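# Reorient a loose object in the up-turned right hand

## Task

An object rests loose on the palm of the right hand, which faces upward. Rotate it using this hand alone until its orientation in the hand matches the two goal images. The wrist camera, its post and the arm's final link count as part of the hand. The task fails if the object contacts anything else or leaves the hand. To finish, the object must sit still for a moment in the palm or fingers without touching the wrist, the camera or its post. The palm must face straight up. No hand motor may read "moving" or "overload" or be accumulating time toward a shutdown, though a motor that was off from the very start is ignored. Then declare completion.

## Robot and tools

ROBOT. A six-joint arm carries a right hand with an index, middle and ring finger and a thumb, driven by 16 motors. The hand point sits in front of the palm, where the thumb tip would meet the index and middle tips in a pinch. Its axes are: +z along the straightened fingers toward the tips, +x across the palm away from the thumb, and +y out of the palm face. The palm face is at y = -0.062 m. Straight fingers hinge at z = -0.017 m and reach 0.139 m beyond that, and bending moves the tips toward +y. "Palm facing straight up" means hand +y points along scene +z. Only the rubber fingertip caps grip well. A rigid mast on the palm side of the wrist occupies x +0.05 to +0.10, z -0.16 to -0.11 and y up to +0.06 m, and it can strike things.

SCENE FRAME. The origin is on the table top beneath the arm base, with +z up and +y to the left when looking along +x. Results report end_effector_position in metres, end_effector_quat_wxyz, velocities in m/s and rad/s, joint positions and torques, and wrist force and torque along the hand point's own axes. The sensor saturates near 50 N per axis and has an offset of a few N. "no reading" is normal at the start.

execute_actions. Its "actions" list holds at most one item, or is empty. An empty list ({"actions": []}) is a LOOK that only returns state. {"rows": [...], "steps": n} runs up to 15 rows, one per control step of 1/30 s. n defaults to 15 and the last row repeats to fill the steps. {"steps": n} without rows is a wait of up to 300 steps, counted from the previous result, so reply time is included. The optional "pictures" boolean switches the camera images on or off. A refused call sends nothing.

ROW. Each row is one list of 24 numbers in [-1, 1]:
1-6: dx, dy, dz, rx, ry, rz. This is an offset of the hand point's target in its own axes. It is taken from the pose in the latest result that showed it. Before any such result, and for later calls within the same reply, it is taken from where the robot is at the start. 1.0 equals 0.6 m or 180 degrees, and rx, ry, rz form a single rotation vector. Every row in an action uses the same base, so rows do not add up. All zeros drives back to that base pose and is not a pause.
7-22: absolute goals for the hinges, each scaled linearly between its two stops. Bracket = (deg at +1, deg at -1; value when straight). For each of index, middle and ring: _mcp (-18, +128; +0.75), where lower curls toward the palm at the knuckle. _abd (-60, +60; 0.00), where lower swings the finger sideways away from the thumb. _pip (-29, +108; +0.58) and _dip (-21, +117; +0.70) curl the middle and end joints. Thumb: thumb_cmc (-20, +120; +0.71), where lower brings the thumb from beside the palm to in front of it. thumb_axl (-27, +140; +0.68) rolls it about its length. thumb_mcp (-69, +109; +0.23) and thumb_ipl (-77, +108; +0.17) bend it. They bend toward +z when thumb_axl is straight, and in thumb_cmc's -1 direction when thumb_axl is -0.40.
23: current_limit, the cap for every motor, running from 0 mA at -1 to 550 mA at +1 (minimum 11 mA). A low cap also slows a hinge, and well below 0 a finger may not lift.
24: speed, where set-points travel at (speed+1)/2 x 5.9 rad/s. Both start at +0.4 and -0.6, and the last value sent stays in force.

move. Its "target" is one 24-number row with the same offset base. The hand point follows a straight path for 0.5-10 s, and paths longer than 10 s stop short. The finger numbers are sent when the move begins. "speed" is in m/s, from 0.002 to 0.5 with default 0.25, and turning is capped at twice that in rad/s. "stop_force" (9-40 N, allowed after 0.2 s) halts the path when the push against the motion rises that much. The hand then backs off two steps and holds. Omit it when moving away from a contact, and do not rely on it for rotating moves. The result adds a "move:" line with the ending (done, contact, off_target, moving, held, fault), the limits that applied (paced = clipped, held = steps blocked) and the distance from target.

wait: {"seconds": 0-10} runs the scene with no new command. zoom_image: {"camera", "region": [x0, y0, x1, y1]} magnifies at most 504x504 px of the latest image. Cameras are cam_head_left, cam_head_right, cam_high, cam_low and cam_wrist, each 896x504, with calibration supplied. show_instructions displays the goal images again. finished_scene {"scene": n} ends and grades the scene and cannot be undone. Use it to declare done.

MOTION. Each step, the commanded pose is clipped to within 100 mm and 16 degrees of the measured pose. Arm commands lag by about 0.17 s, and position takes priority over orientation. After an action the arm continues only to the last clipped pose, so check the result and send the remainder. "pose unreachable" and HELD mean the clearance check changed or blocked a command.

HAND RESULTS. Each motor reports hand_goal, hand_measured, hand_current_ma (positive pushes toward -1) and hand_state (moving, goal, blocked, overload). Resending hand_goal keeps a grip, and resending hand_measured loosens it. A finger presses only while its goal lies beyond the object's surface. Current of 495 mA or more accumulates time, which counts down again below that level. After 5 s the motor shuts off for 10 s. A motor that reads overload from the first reading is off for good and goes limp.

AVOID. Do not drop the object or let it touch the table or mast. Do not knock things off the table. A joint torque at its limit (wrists 24.6 N m, others 132 N m) or an outside force of 150 N stops the arm for 10 s and discards the rest of the call. Hand commands sent during a stop are lost. Motors past 85 °C brake the arm, with a warning from 70 °C. Use gentle, slow finger motions, a moderate current_limit, and brief holds. Loose objects may occasionally be nudged. Finish with the palm up, the object still, and every motor at goal or blocked without high current.

Each tool is called after "Call:" in YAML: its name, and indented under it one key for each argument.

Reference images:

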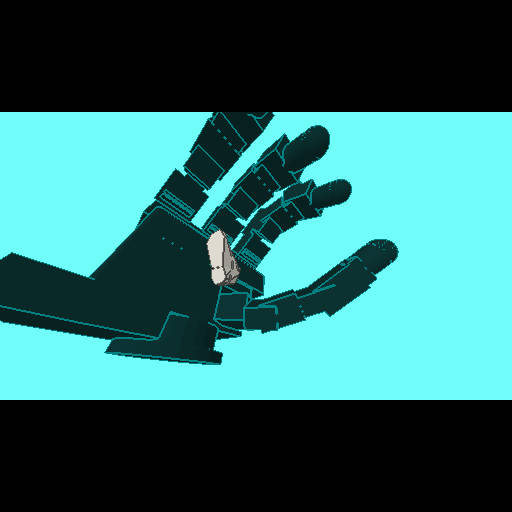

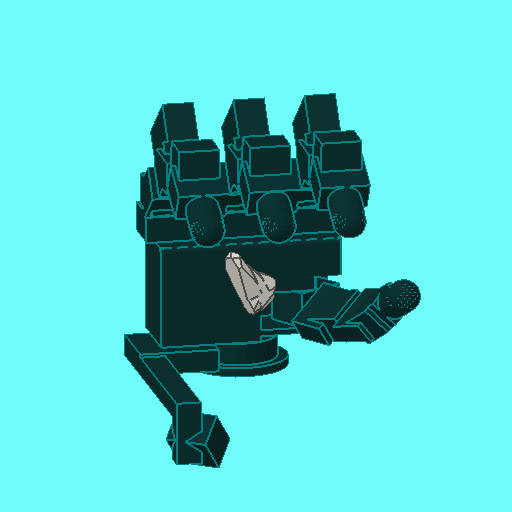

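## Session

Call:
execute_actions:
  actions: []

Scene clock: 0.00 s of 4800.00 s.
end_effector_position=(+0.6022, +0.0582, +0.5068) hand_goal=(+0.046, +0.000, -0.008, +0.280, +0.046, +0.000, -0.008, +0.280, +0.046, +0.000, -0.008, +0.280, -0.104, +0.266, +0.032, -0.018) hand_measured=(+0.060, +0.000, -0.006, +0.282, +0.062, +0.000, -0.006, +0.282, +0.060, +0.000, -0.006, +0.282, -0.090, +0.270, +0.034, -0.016) hand_current_ma=(+79, +0, +12, +12, +82, +0, +14, +12, +79, +0, +12, +13, +68, +24, +12, +12) hand_state=(goal, goal, goal, goal, goal, goal, goal, goal, goal, goal, goal, goal, goal, goal, goal, goal) hand_current_limit=0.40 hand_speed=-0.60 end_effector_quat_wxyz=(+0.511, +0.464, +0.515, +0.509) end_effector_velocity=(+0.000, -0.000, +0.000) end_effector_angular_velocity=(-0.000, -0.001, -0.000)
Joint positions: [-0.136 -1.194  2.21  -4.189 -1.337 -0.05 ]
Joint velocities: [-0.     0.001 -0.001 -0.    -0.    -0.   ]
Joint torques (N m, as the arm reports them, + toward a larger angle): no reading
Wrist force (N, on the end effector, along its own x y z axes, offset not removed): no reading
Wrist torque (N m, same axes, about the end effector's origin, offset not removed): no reading
Hand target: +0.602, +0.058, +0.507; +0.511, +0.464, +0.515, +0.509

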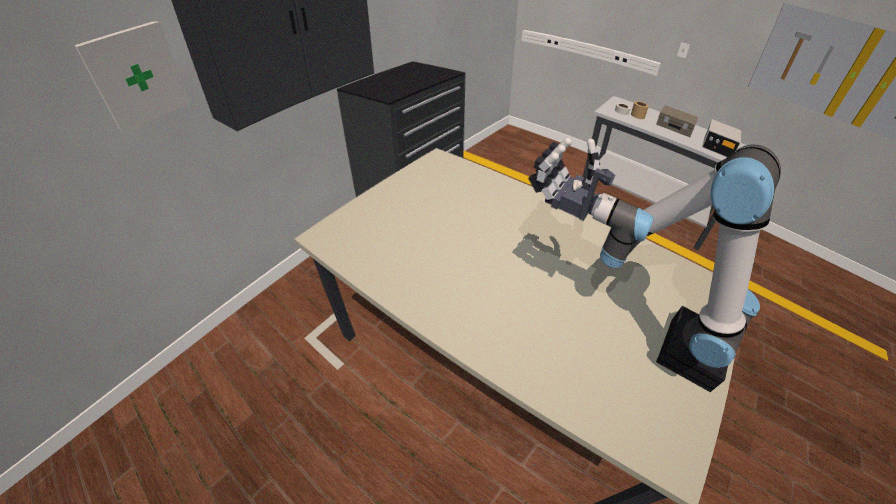

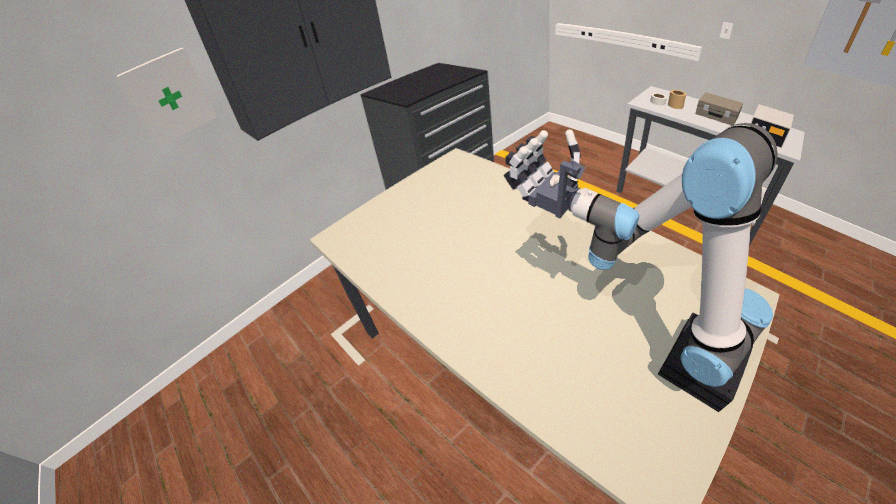

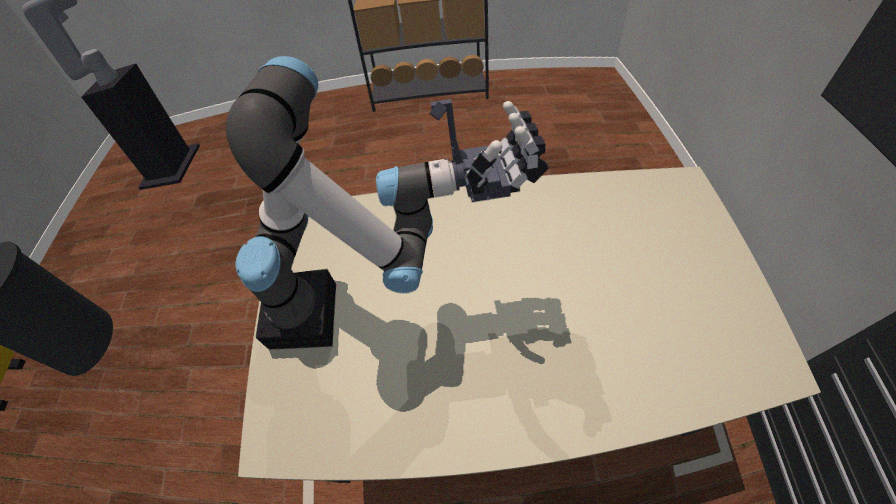

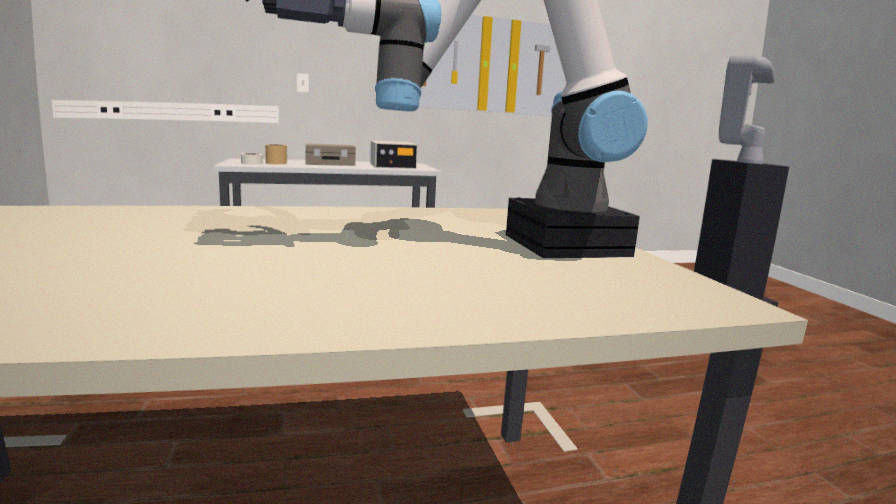

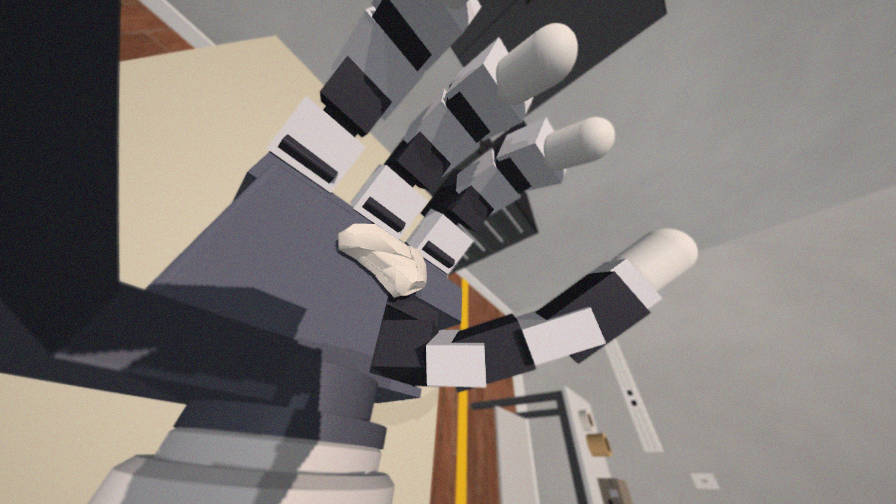

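Call:
zoom_image:
  camera: "cam_wrist"
  region: [300, 180, 480, 330]

Call:
show_instructions:

Call:
zoom_image:
  camera: "cam_head_left"
  region: [520, 130, 630, 230]

Region (300, 180, 480, 330) of cam_wrist's 896x504 image, scaled by 2.800, with more detail than that image has.

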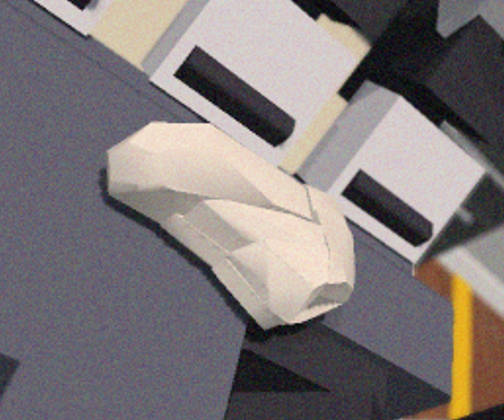

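Reference images for this scene: goal picture from the wrist camera place, goal picture looking into the palm.

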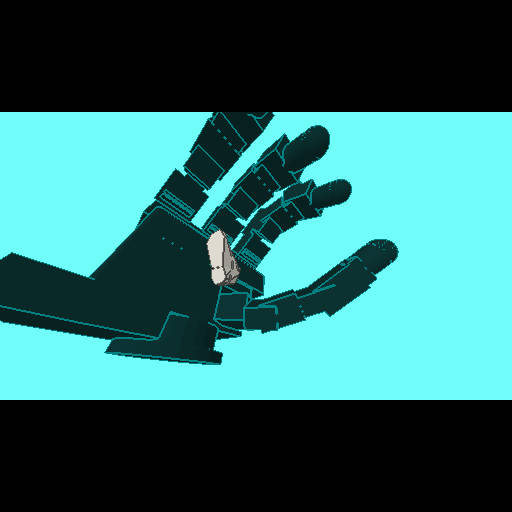

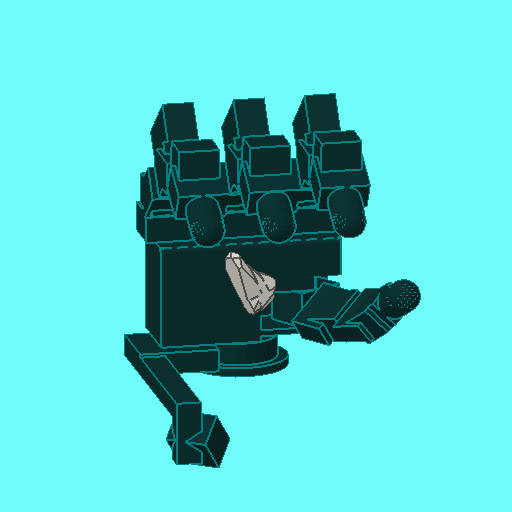

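Region (520, 130, 630, 230) of cam_head_left's 896x504 image, scaled by 4.582, with more detail than that image has; it fills the top 458 rows of this view, and the rest is white.

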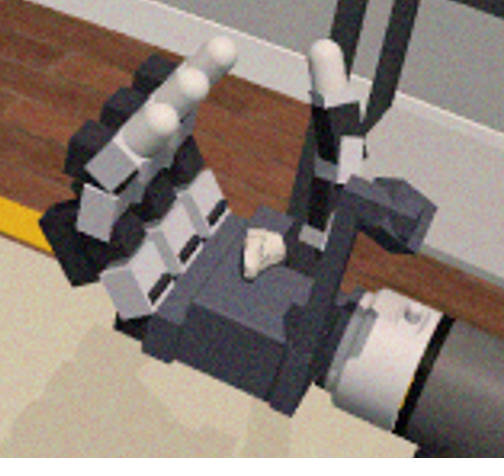

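Call:
zoom_image:
  camera: "cam_head_left"
  region: [560, 170, 600, 200]

Call:
zoom_image:
  camera: "cam_head_right"
  region: [530, 160, 590, 205]

Call:
zoom_image:
  camera: "cam_high"
  region: [450, 120, 550, 210]

Call:
zoom_image:
  camera: "cam_wrist"
  region: [330, 210, 440, 310]

Region (560, 170, 600, 200) of cam_head_left's 896x504 image, scaled by 12.600, with more detail than that image has; it fills the top 378 rows of this view, and the rest is white.

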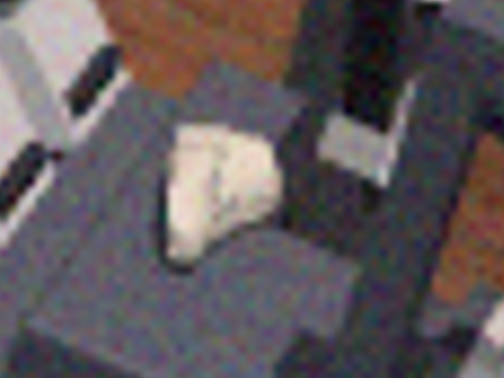

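Region (530, 160, 590, 205) of cam_head_right's 896x504 image, scaled by 8.400, with more detail than that image has; it fills the top 378 rows of this view, and the rest is white.

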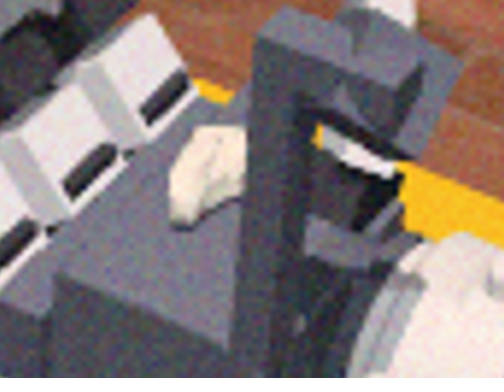

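Region (450, 120, 550, 210) of cam_high's 896x504 image, scaled by 5.040, with more detail than that image has; it fills the top 454 rows of this view, and the rest is white.

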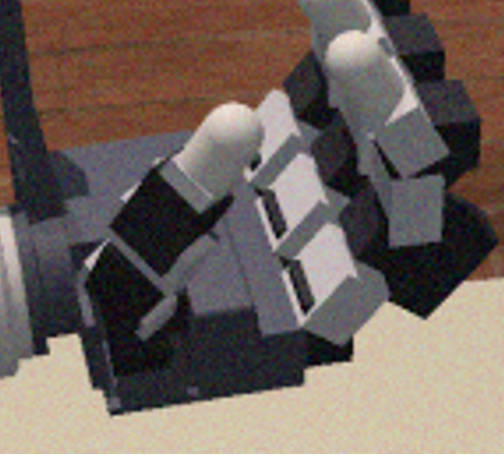

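Region (330, 210, 440, 310) of cam_wrist's 896x504 image, scaled by 4.582, with more detail than that image has; it fills the top 458 rows of this view, and the rest is white.

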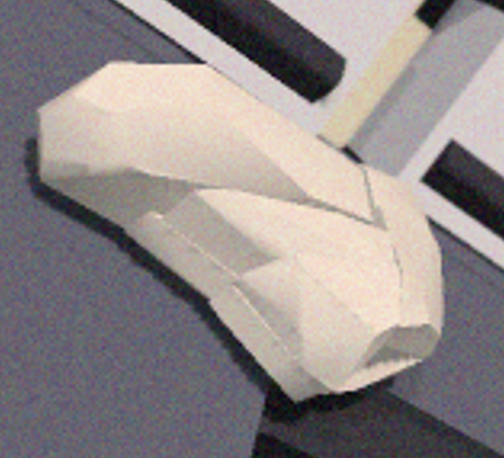

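Call:
move:
  target: [0,0,0,0,0,0, -0.48,0,0.3,0.5, 0.046,0,-0.008,0.28, 0.75,0,0.4,0.5, -0.104,0.266,0.032,-0.018, 0.4,0]

Scene clock: 48.70 s of 4800.00 s.
end_effector_position=(+0.6022, +0.0582, +0.5068) hand_goal=(-0.480, +0.000, +0.300, +0.500, +0.046, +0.000, -0.008, +0.280, +0.750, +0.000, +0.400, +0.500, -0.104, +0.266, +0.032, -0.018) hand_measured=(-0.478, +0.000, +0.298, +0.498, +0.062, +0.000, -0.006, +0.282, +0.760, +0.000, +0.400, +0.498, -0.090, +0.270, +0.034, -0.016) hand_current_ma=(+12, +0, -16, -16, +82, +0, +14, +12, +52, +0, +5, -12, +68, +24, +12, +12) hand_state=(goal, goal, goal, goal, goal, goal, goal, goal, goal, goal, goal, goal, goal, goal, goal, goal) hand_current_limit=0.40 hand_speed=0.00 end_effector_quat_wxyz=(+0.511, +0.464, +0.515, +0.509) end_effector_velocity=(-0.000, +0.000, +0.000) end_effector_angular_velocity=(-0.000, -0.000, -0.000)
Joint positions: [-0.136 -1.194  2.21  -4.189 -1.337 -0.05 ]
Joint velocities: [-0.    -0.001  0.001 -0.001 -0.    -0.   ]
Joint torques (N m, as the arm reports them, + toward a larger angle): [  2.72 -31.02 -12.9   -2.77  -0.13  -0.3 ]
Wrist force (N, on the end effector, along its own x y z axes, offset not removed): [-1.2 0.0 0.0]
Wrist torque (N m, same axes, about the end effector's origin, offset not removed): [0.05 0.40 0.14]
Hand target: +0.602, +0.058, +0.507; +0.511, +0.464, +0.515, +0.509
Off the commanded pose: 0.000 m, 0 deg.
After step 90, 44.93 s passed at rest.
move: done
camera_calibration (this result's frames):
cam_wrist: T_world_to_cam=[[0.0724146, -0.644301, 0.761336, -0.359208], [-0.712359, -0.567679, -0.412657, 0.617096], [0.69807, -0.512462, -0.500081, -0.00361976], [0, 0, 0, 1]] pos_world=[0.468132, 0.117019, 0.526317]

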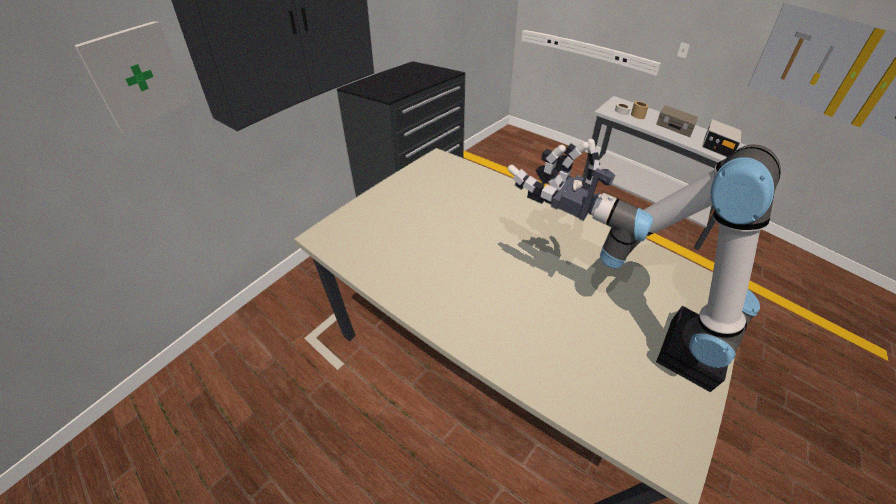

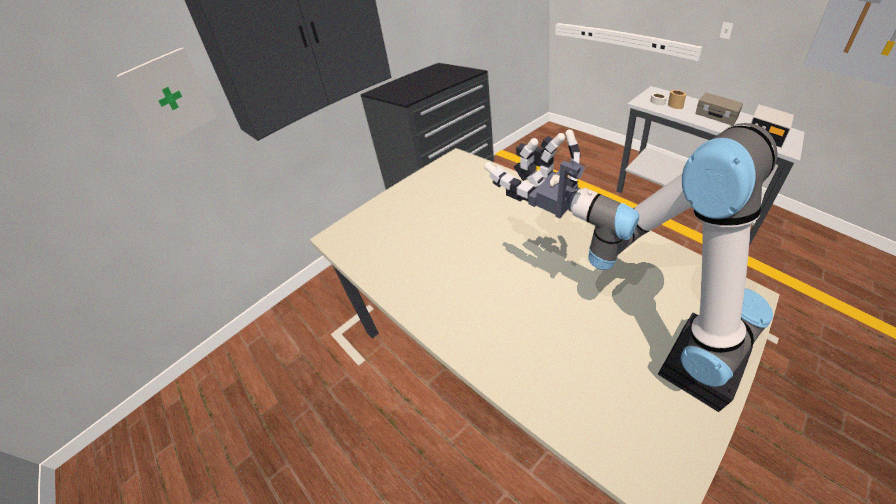

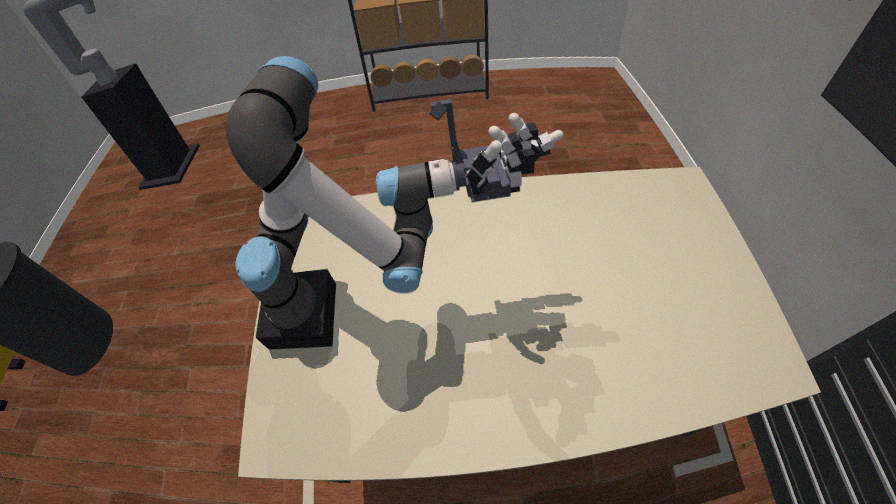

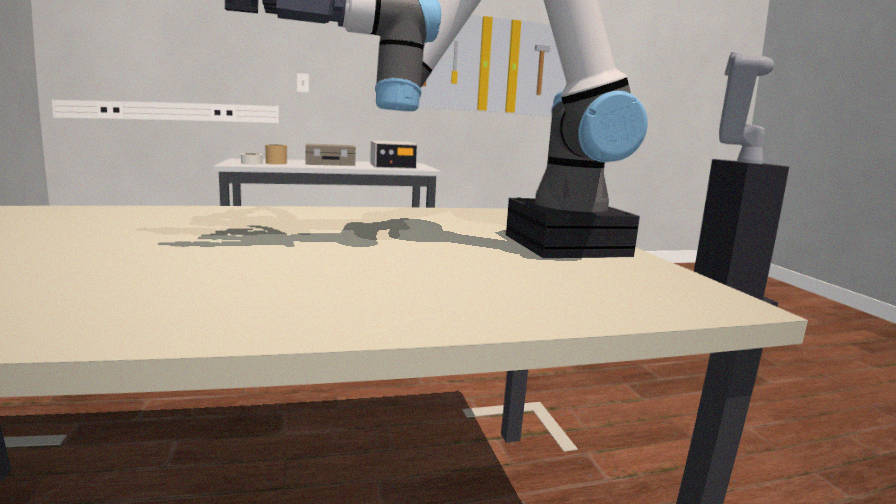

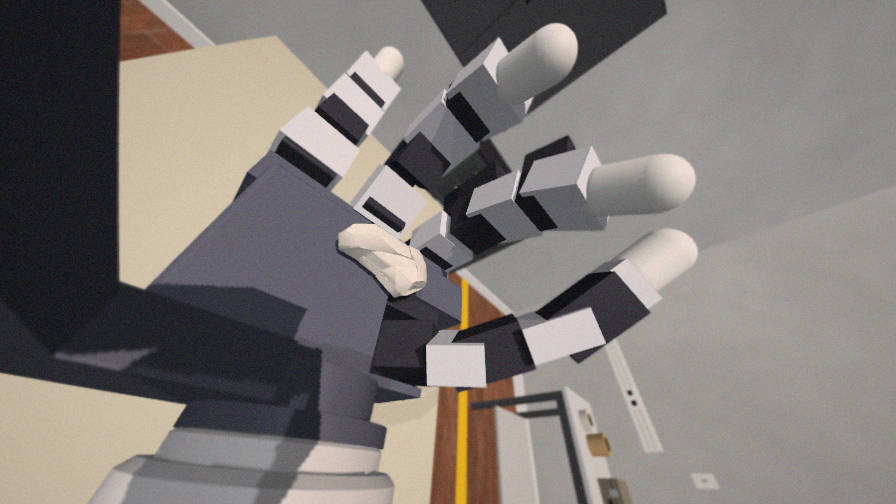

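Call:
zoom_image:
  camera: "cam_wrist"
  region: [230, 40, 560, 320]

Call:
zoom_image:
  camera: "cam_head_left"
  region: [500, 130, 620, 230]

Region (230, 40, 560, 320) of cam_wrist's 896x504 image, scaled by 1.527, with more detail than that image has; it fills the top 428 rows of this view, and the rest is white.

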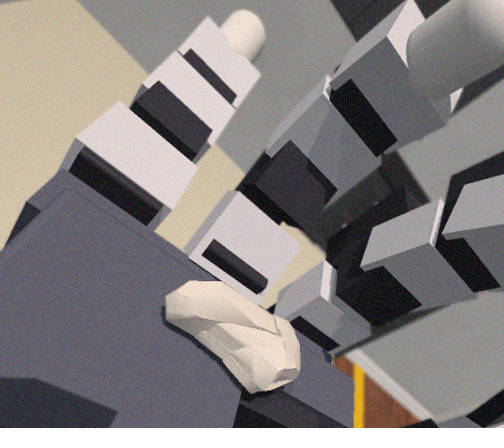

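Region (500, 130, 620, 230) of cam_head_left's 896x504 image, scaled by 4.200, with more detail than that image has.

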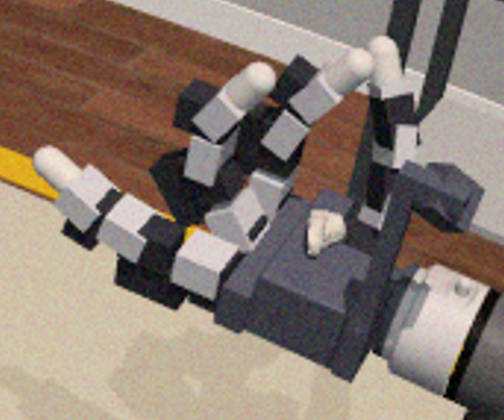

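Call:
move:
  target: [0,0,0,0.0125,0,0.0169, 0.046,0,0.2,0.4, -0.342,0,-0.226,-0.696, 0.046,0,0.2,0.4, -0.104,0.266,0.032,-0.018, 0.4,-0.3]
  speed: 0.05

Call:
zoom_image:
  camera: "cam_wrist"
  region: [300, 120, 540, 320]

Scene clock: 87.50 s of 4800.00 s.
end_effector_position=(+0.6022, +0.0582, +0.5067) hand_goal=(+0.046, +0.000, +0.200, +0.400, -0.342, +0.000, -0.226, -0.696, +0.046, +0.000, +0.200, +0.400, -0.104, +0.266, +0.032, -0.018) hand_measured=(+0.050, +0.000, +0.202, +0.402, -0.338, +0.000, -0.226, -0.694, +0.064, +0.000, +0.204, +0.402, -0.090, +0.270, +0.034, -0.016) hand_current_ma=(+25, +0, +10, +12, +17, +0, +1, +12, +92, +0, +21, +15, +68, +24, +12, +12) hand_state=(goal, goal, goal, goal, goal, goal, goal, goal, goal, goal, goal, goal, goal, goal, goal, goal) hand_current_limit=0.40 hand_speed=-0.30 end_effector_quat_wxyz=(+0.488, +0.487, +0.513, +0.512) end_effector_velocity=(+0.000, +0.000, +0.001) end_effector_angular_velocity=(+0.001, -0.000, +0.001)
Joint positions: [-0.125 -1.23   2.224 -4.127 -1.349 -0.006]
Joint velocities: [ 0.    -0.001 -0.001  0.001  0.     0.001]
Joint torques (N m, as the arm reports them, + toward a larger angle): [ 11.   -39.98  -1.37  -0.08  -1.52   2.11]
Wrist force (N, on the end effector, along its own x y z axes, offset not removed): [3.7 1.9 1.3]
Wrist torque (N m, same axes, about the end effector's origin, offset not removed): [-0.12 -0.09 0.59]
Hand target: +0.602, +0.058, +0.507; +0.488, +0.487, +0.513, +0.512
Off the commanded pose: 0.000 m, 0 deg.
After step 90, 34.70 s passed at rest.
move: done
camera_calibration (this result's frames):
cam_wrist: T_world_to_cam=[[0.103461, -0.682222, 0.723788, -0.35666], [-0.729589, -0.546639, -0.410957, 0.625373], [0.676014, -0.48555, -0.554298, 0.0355681], [0, 0, 0, 1]] pos_world=[0.469121, 0.115802, 0.534862]

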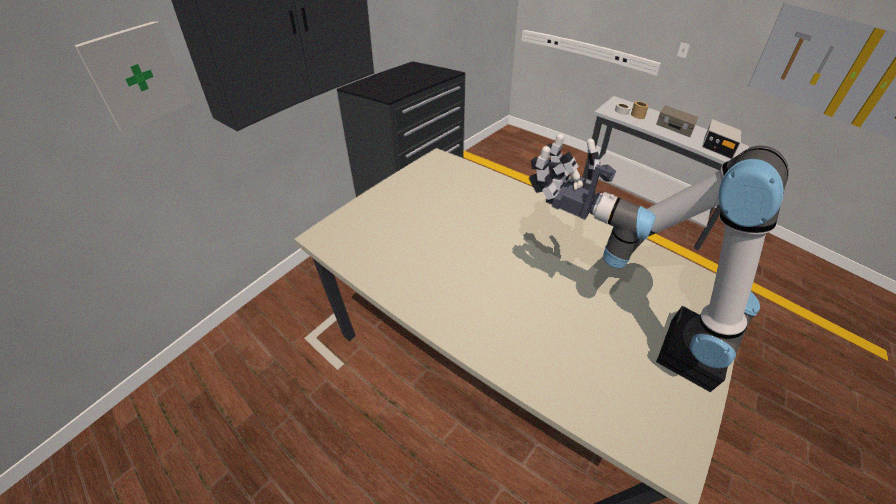

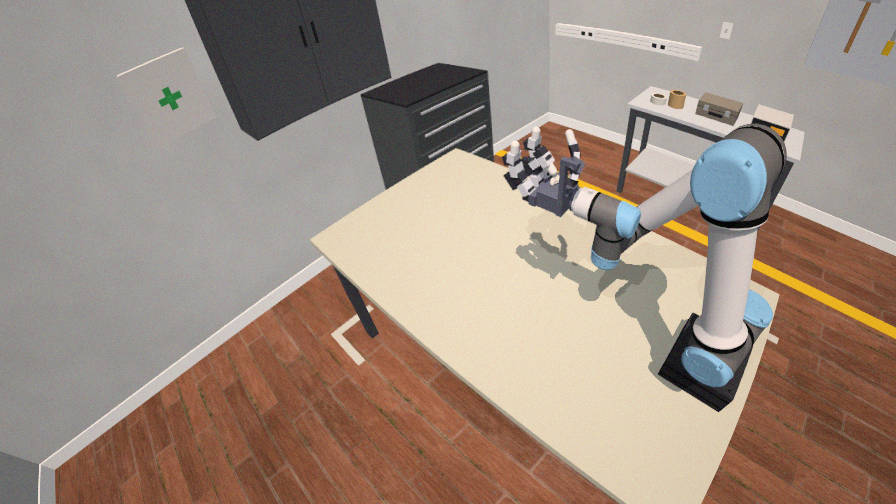

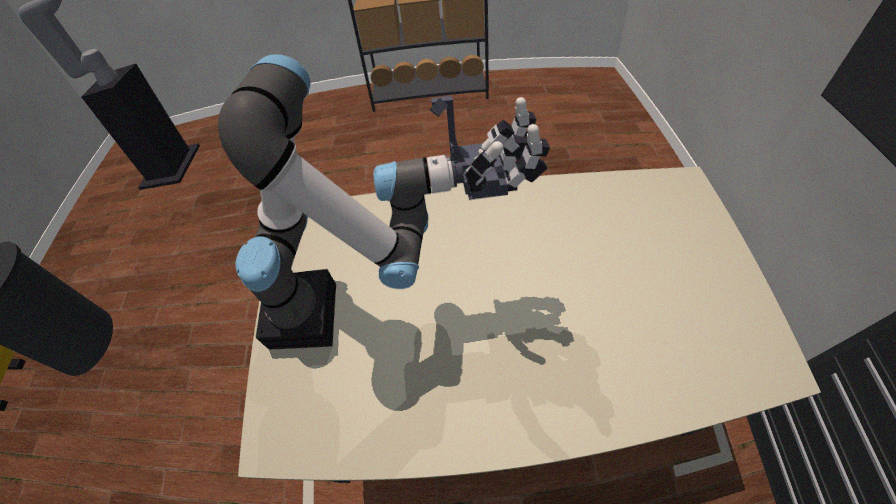

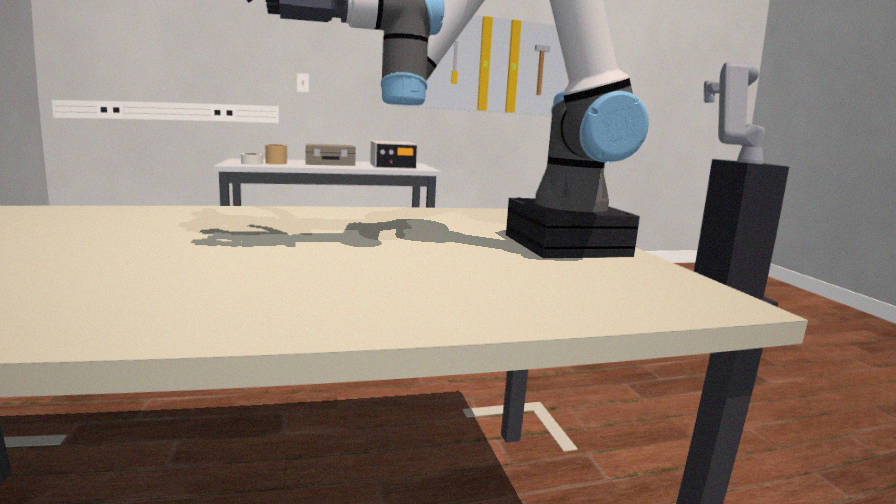

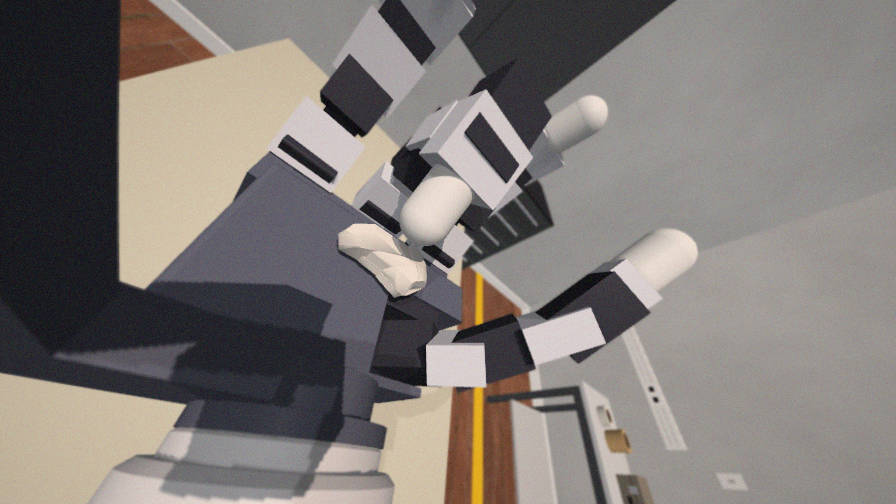

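Region (300, 120, 540, 320) of cam_wrist's 896x504 image, scaled by 2.100, with more detail than that image has.

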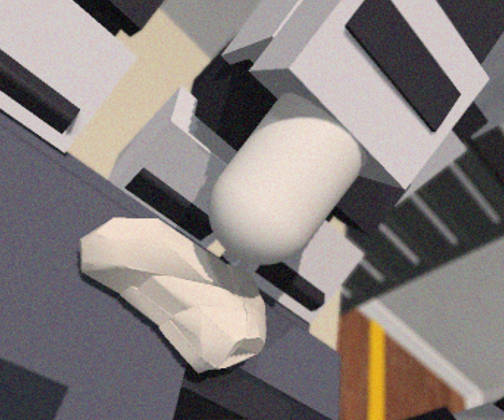

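Call:
move:
  target: [0,0,0,0,0,0, 0.046,0,0.2,0.4, -0.384,0,-0.387,-0.696, 0.046,0,0.2,0.4, -0.104,0.266,0.032,-0.018, 0.4,-0.8]

Call:
zoom_image:
  camera: "cam_wrist"
  region: [300, 120, 540, 320]

Scene clock: 92.30 s of 4800.00 s.
end_effector_position=(+0.6022, +0.0582, +0.5067) hand_goal=(+0.046, +0.000, +0.200, +0.400, -0.384, +0.000, -0.386, -0.696, +0.046, +0.000, +0.200, +0.400, -0.104, +0.266, +0.032, -0.018) hand_measured=(+0.050, +0.000, +0.202, +0.402, -0.364, +0.000, -0.322, -0.686, +0.064, +0.000, +0.204, +0.402, -0.090, +0.270, +0.034, -0.016) hand_current_ma=(+25, +0, +10, +12, +110, +3, +320, +53, +92, +0, +21, +15, +68, +24, +12, +12) hand_state=(goal, goal, goal, goal, blocked, goal, blocked, goal, goal, goal, goal, goal, goal, goal, goal, goal) hand_current_limit=0.40 hand_speed=-0.80 end_effector_quat_wxyz=(+0.488, +0.487, +0.513, +0.512) end_effector_velocity=(-0.000, +0.000, -0.000) end_effector_angular_velocity=(+0.000, +0.001, +0.000)
Joint positions: [-0.125 -1.23   2.224 -4.127 -1.349 -0.006]
Joint velocities: [ 0.    -0.     0.002 -0.001  0.    -0.   ]
Joint torques (N m, as the arm reports them, + toward a larger angle): [  8.46 -31.11  -3.37  -2.51  -0.8    0.98]
Wrist force (N, on the end effector, along its own x y z axes, offset not removed): [0.3 3.9 -0.5]
Wrist torque (N m, same axes, about the end effector's origin, offset not removed): [0.46 0.20 0.32]
Hand target: +0.602, +0.058, +0.507; +0.488, +0.487, +0.513, +0.512
Off the commanded pose: 0.000 m, 0 deg.
After step 90, 1.10 s passed at rest.
move: done
camera_calibration (this result's frames):
cam_wrist: T_world_to_cam=[[0.103496, -0.682263, 0.723744, -0.356658], [-0.729609, -0.546616, -0.410952, 0.625382], [0.675988, -0.485518, -0.554358, 0.0356157], [0, 0, 0, 1]] pos_world=[0.469121, 0.115802, 0.534875]

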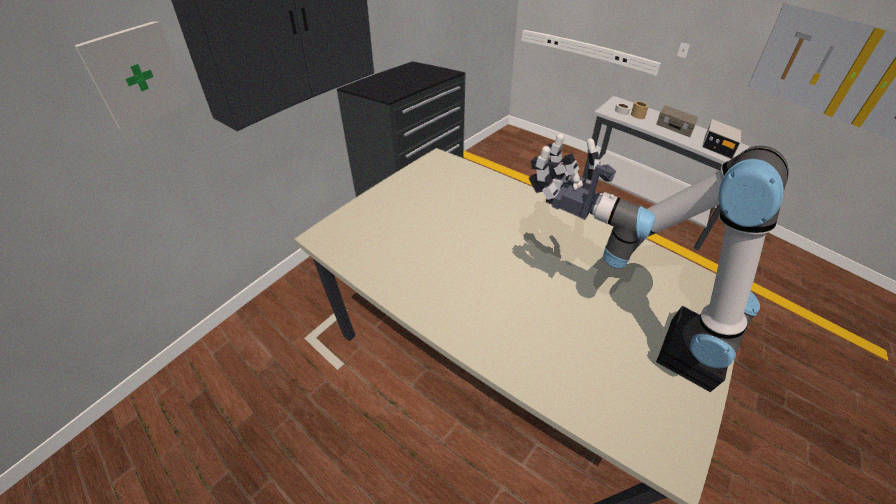

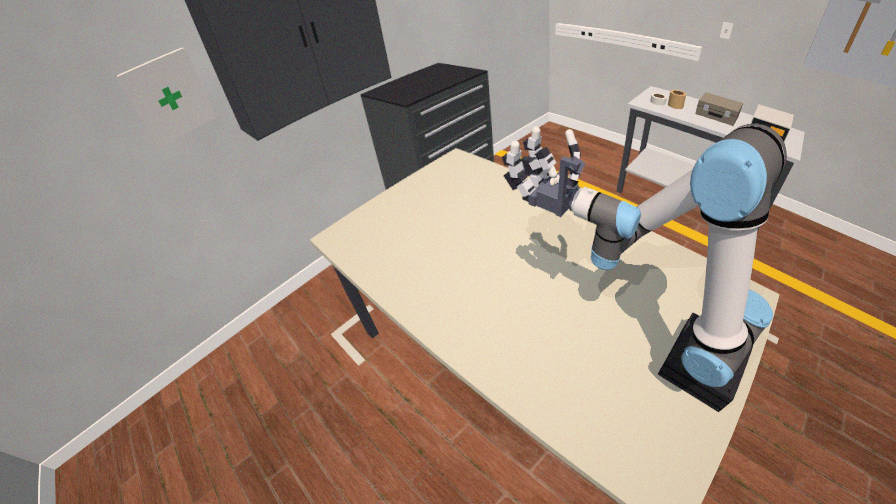

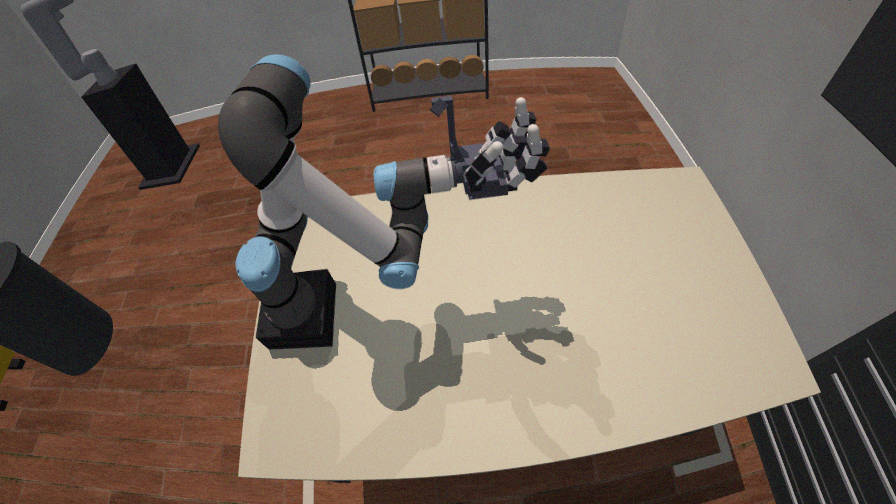

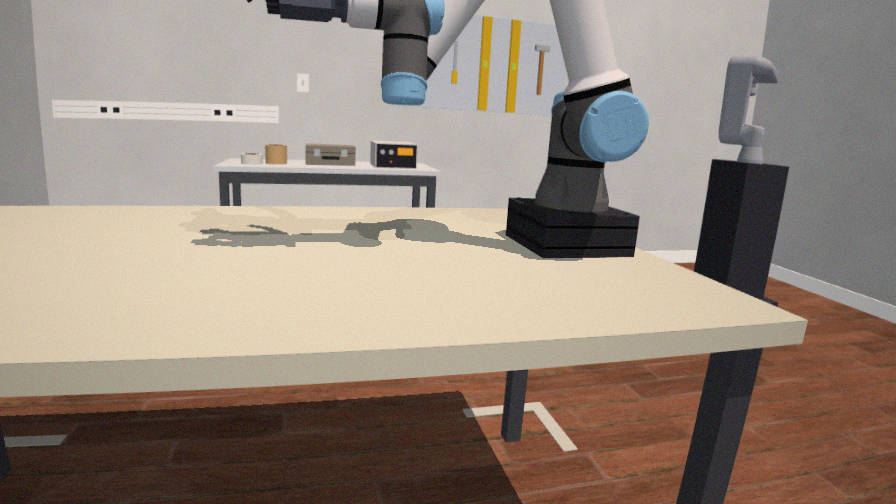

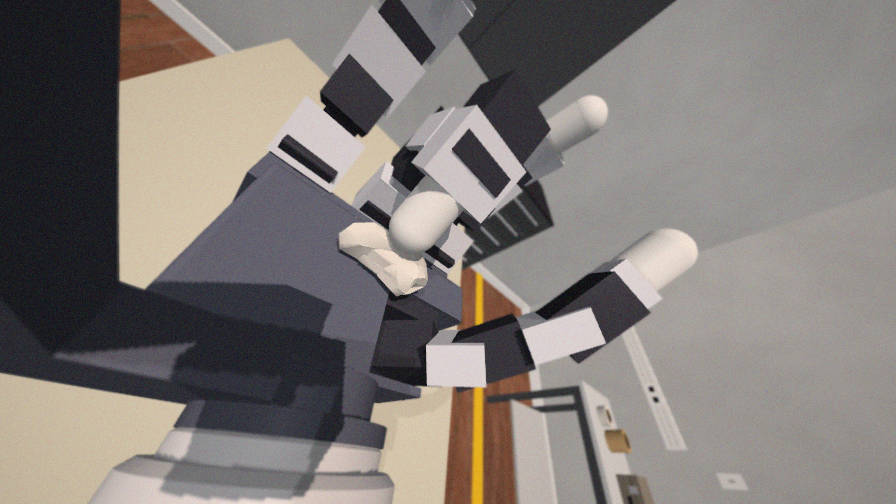

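Region (300, 120, 540, 320) of cam_wrist's 896x504 image, scaled by 2.100, with more detail than that image has.

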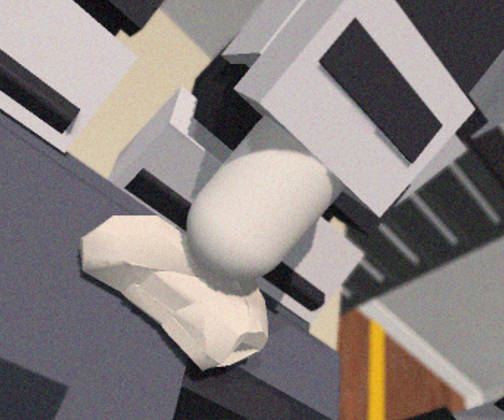

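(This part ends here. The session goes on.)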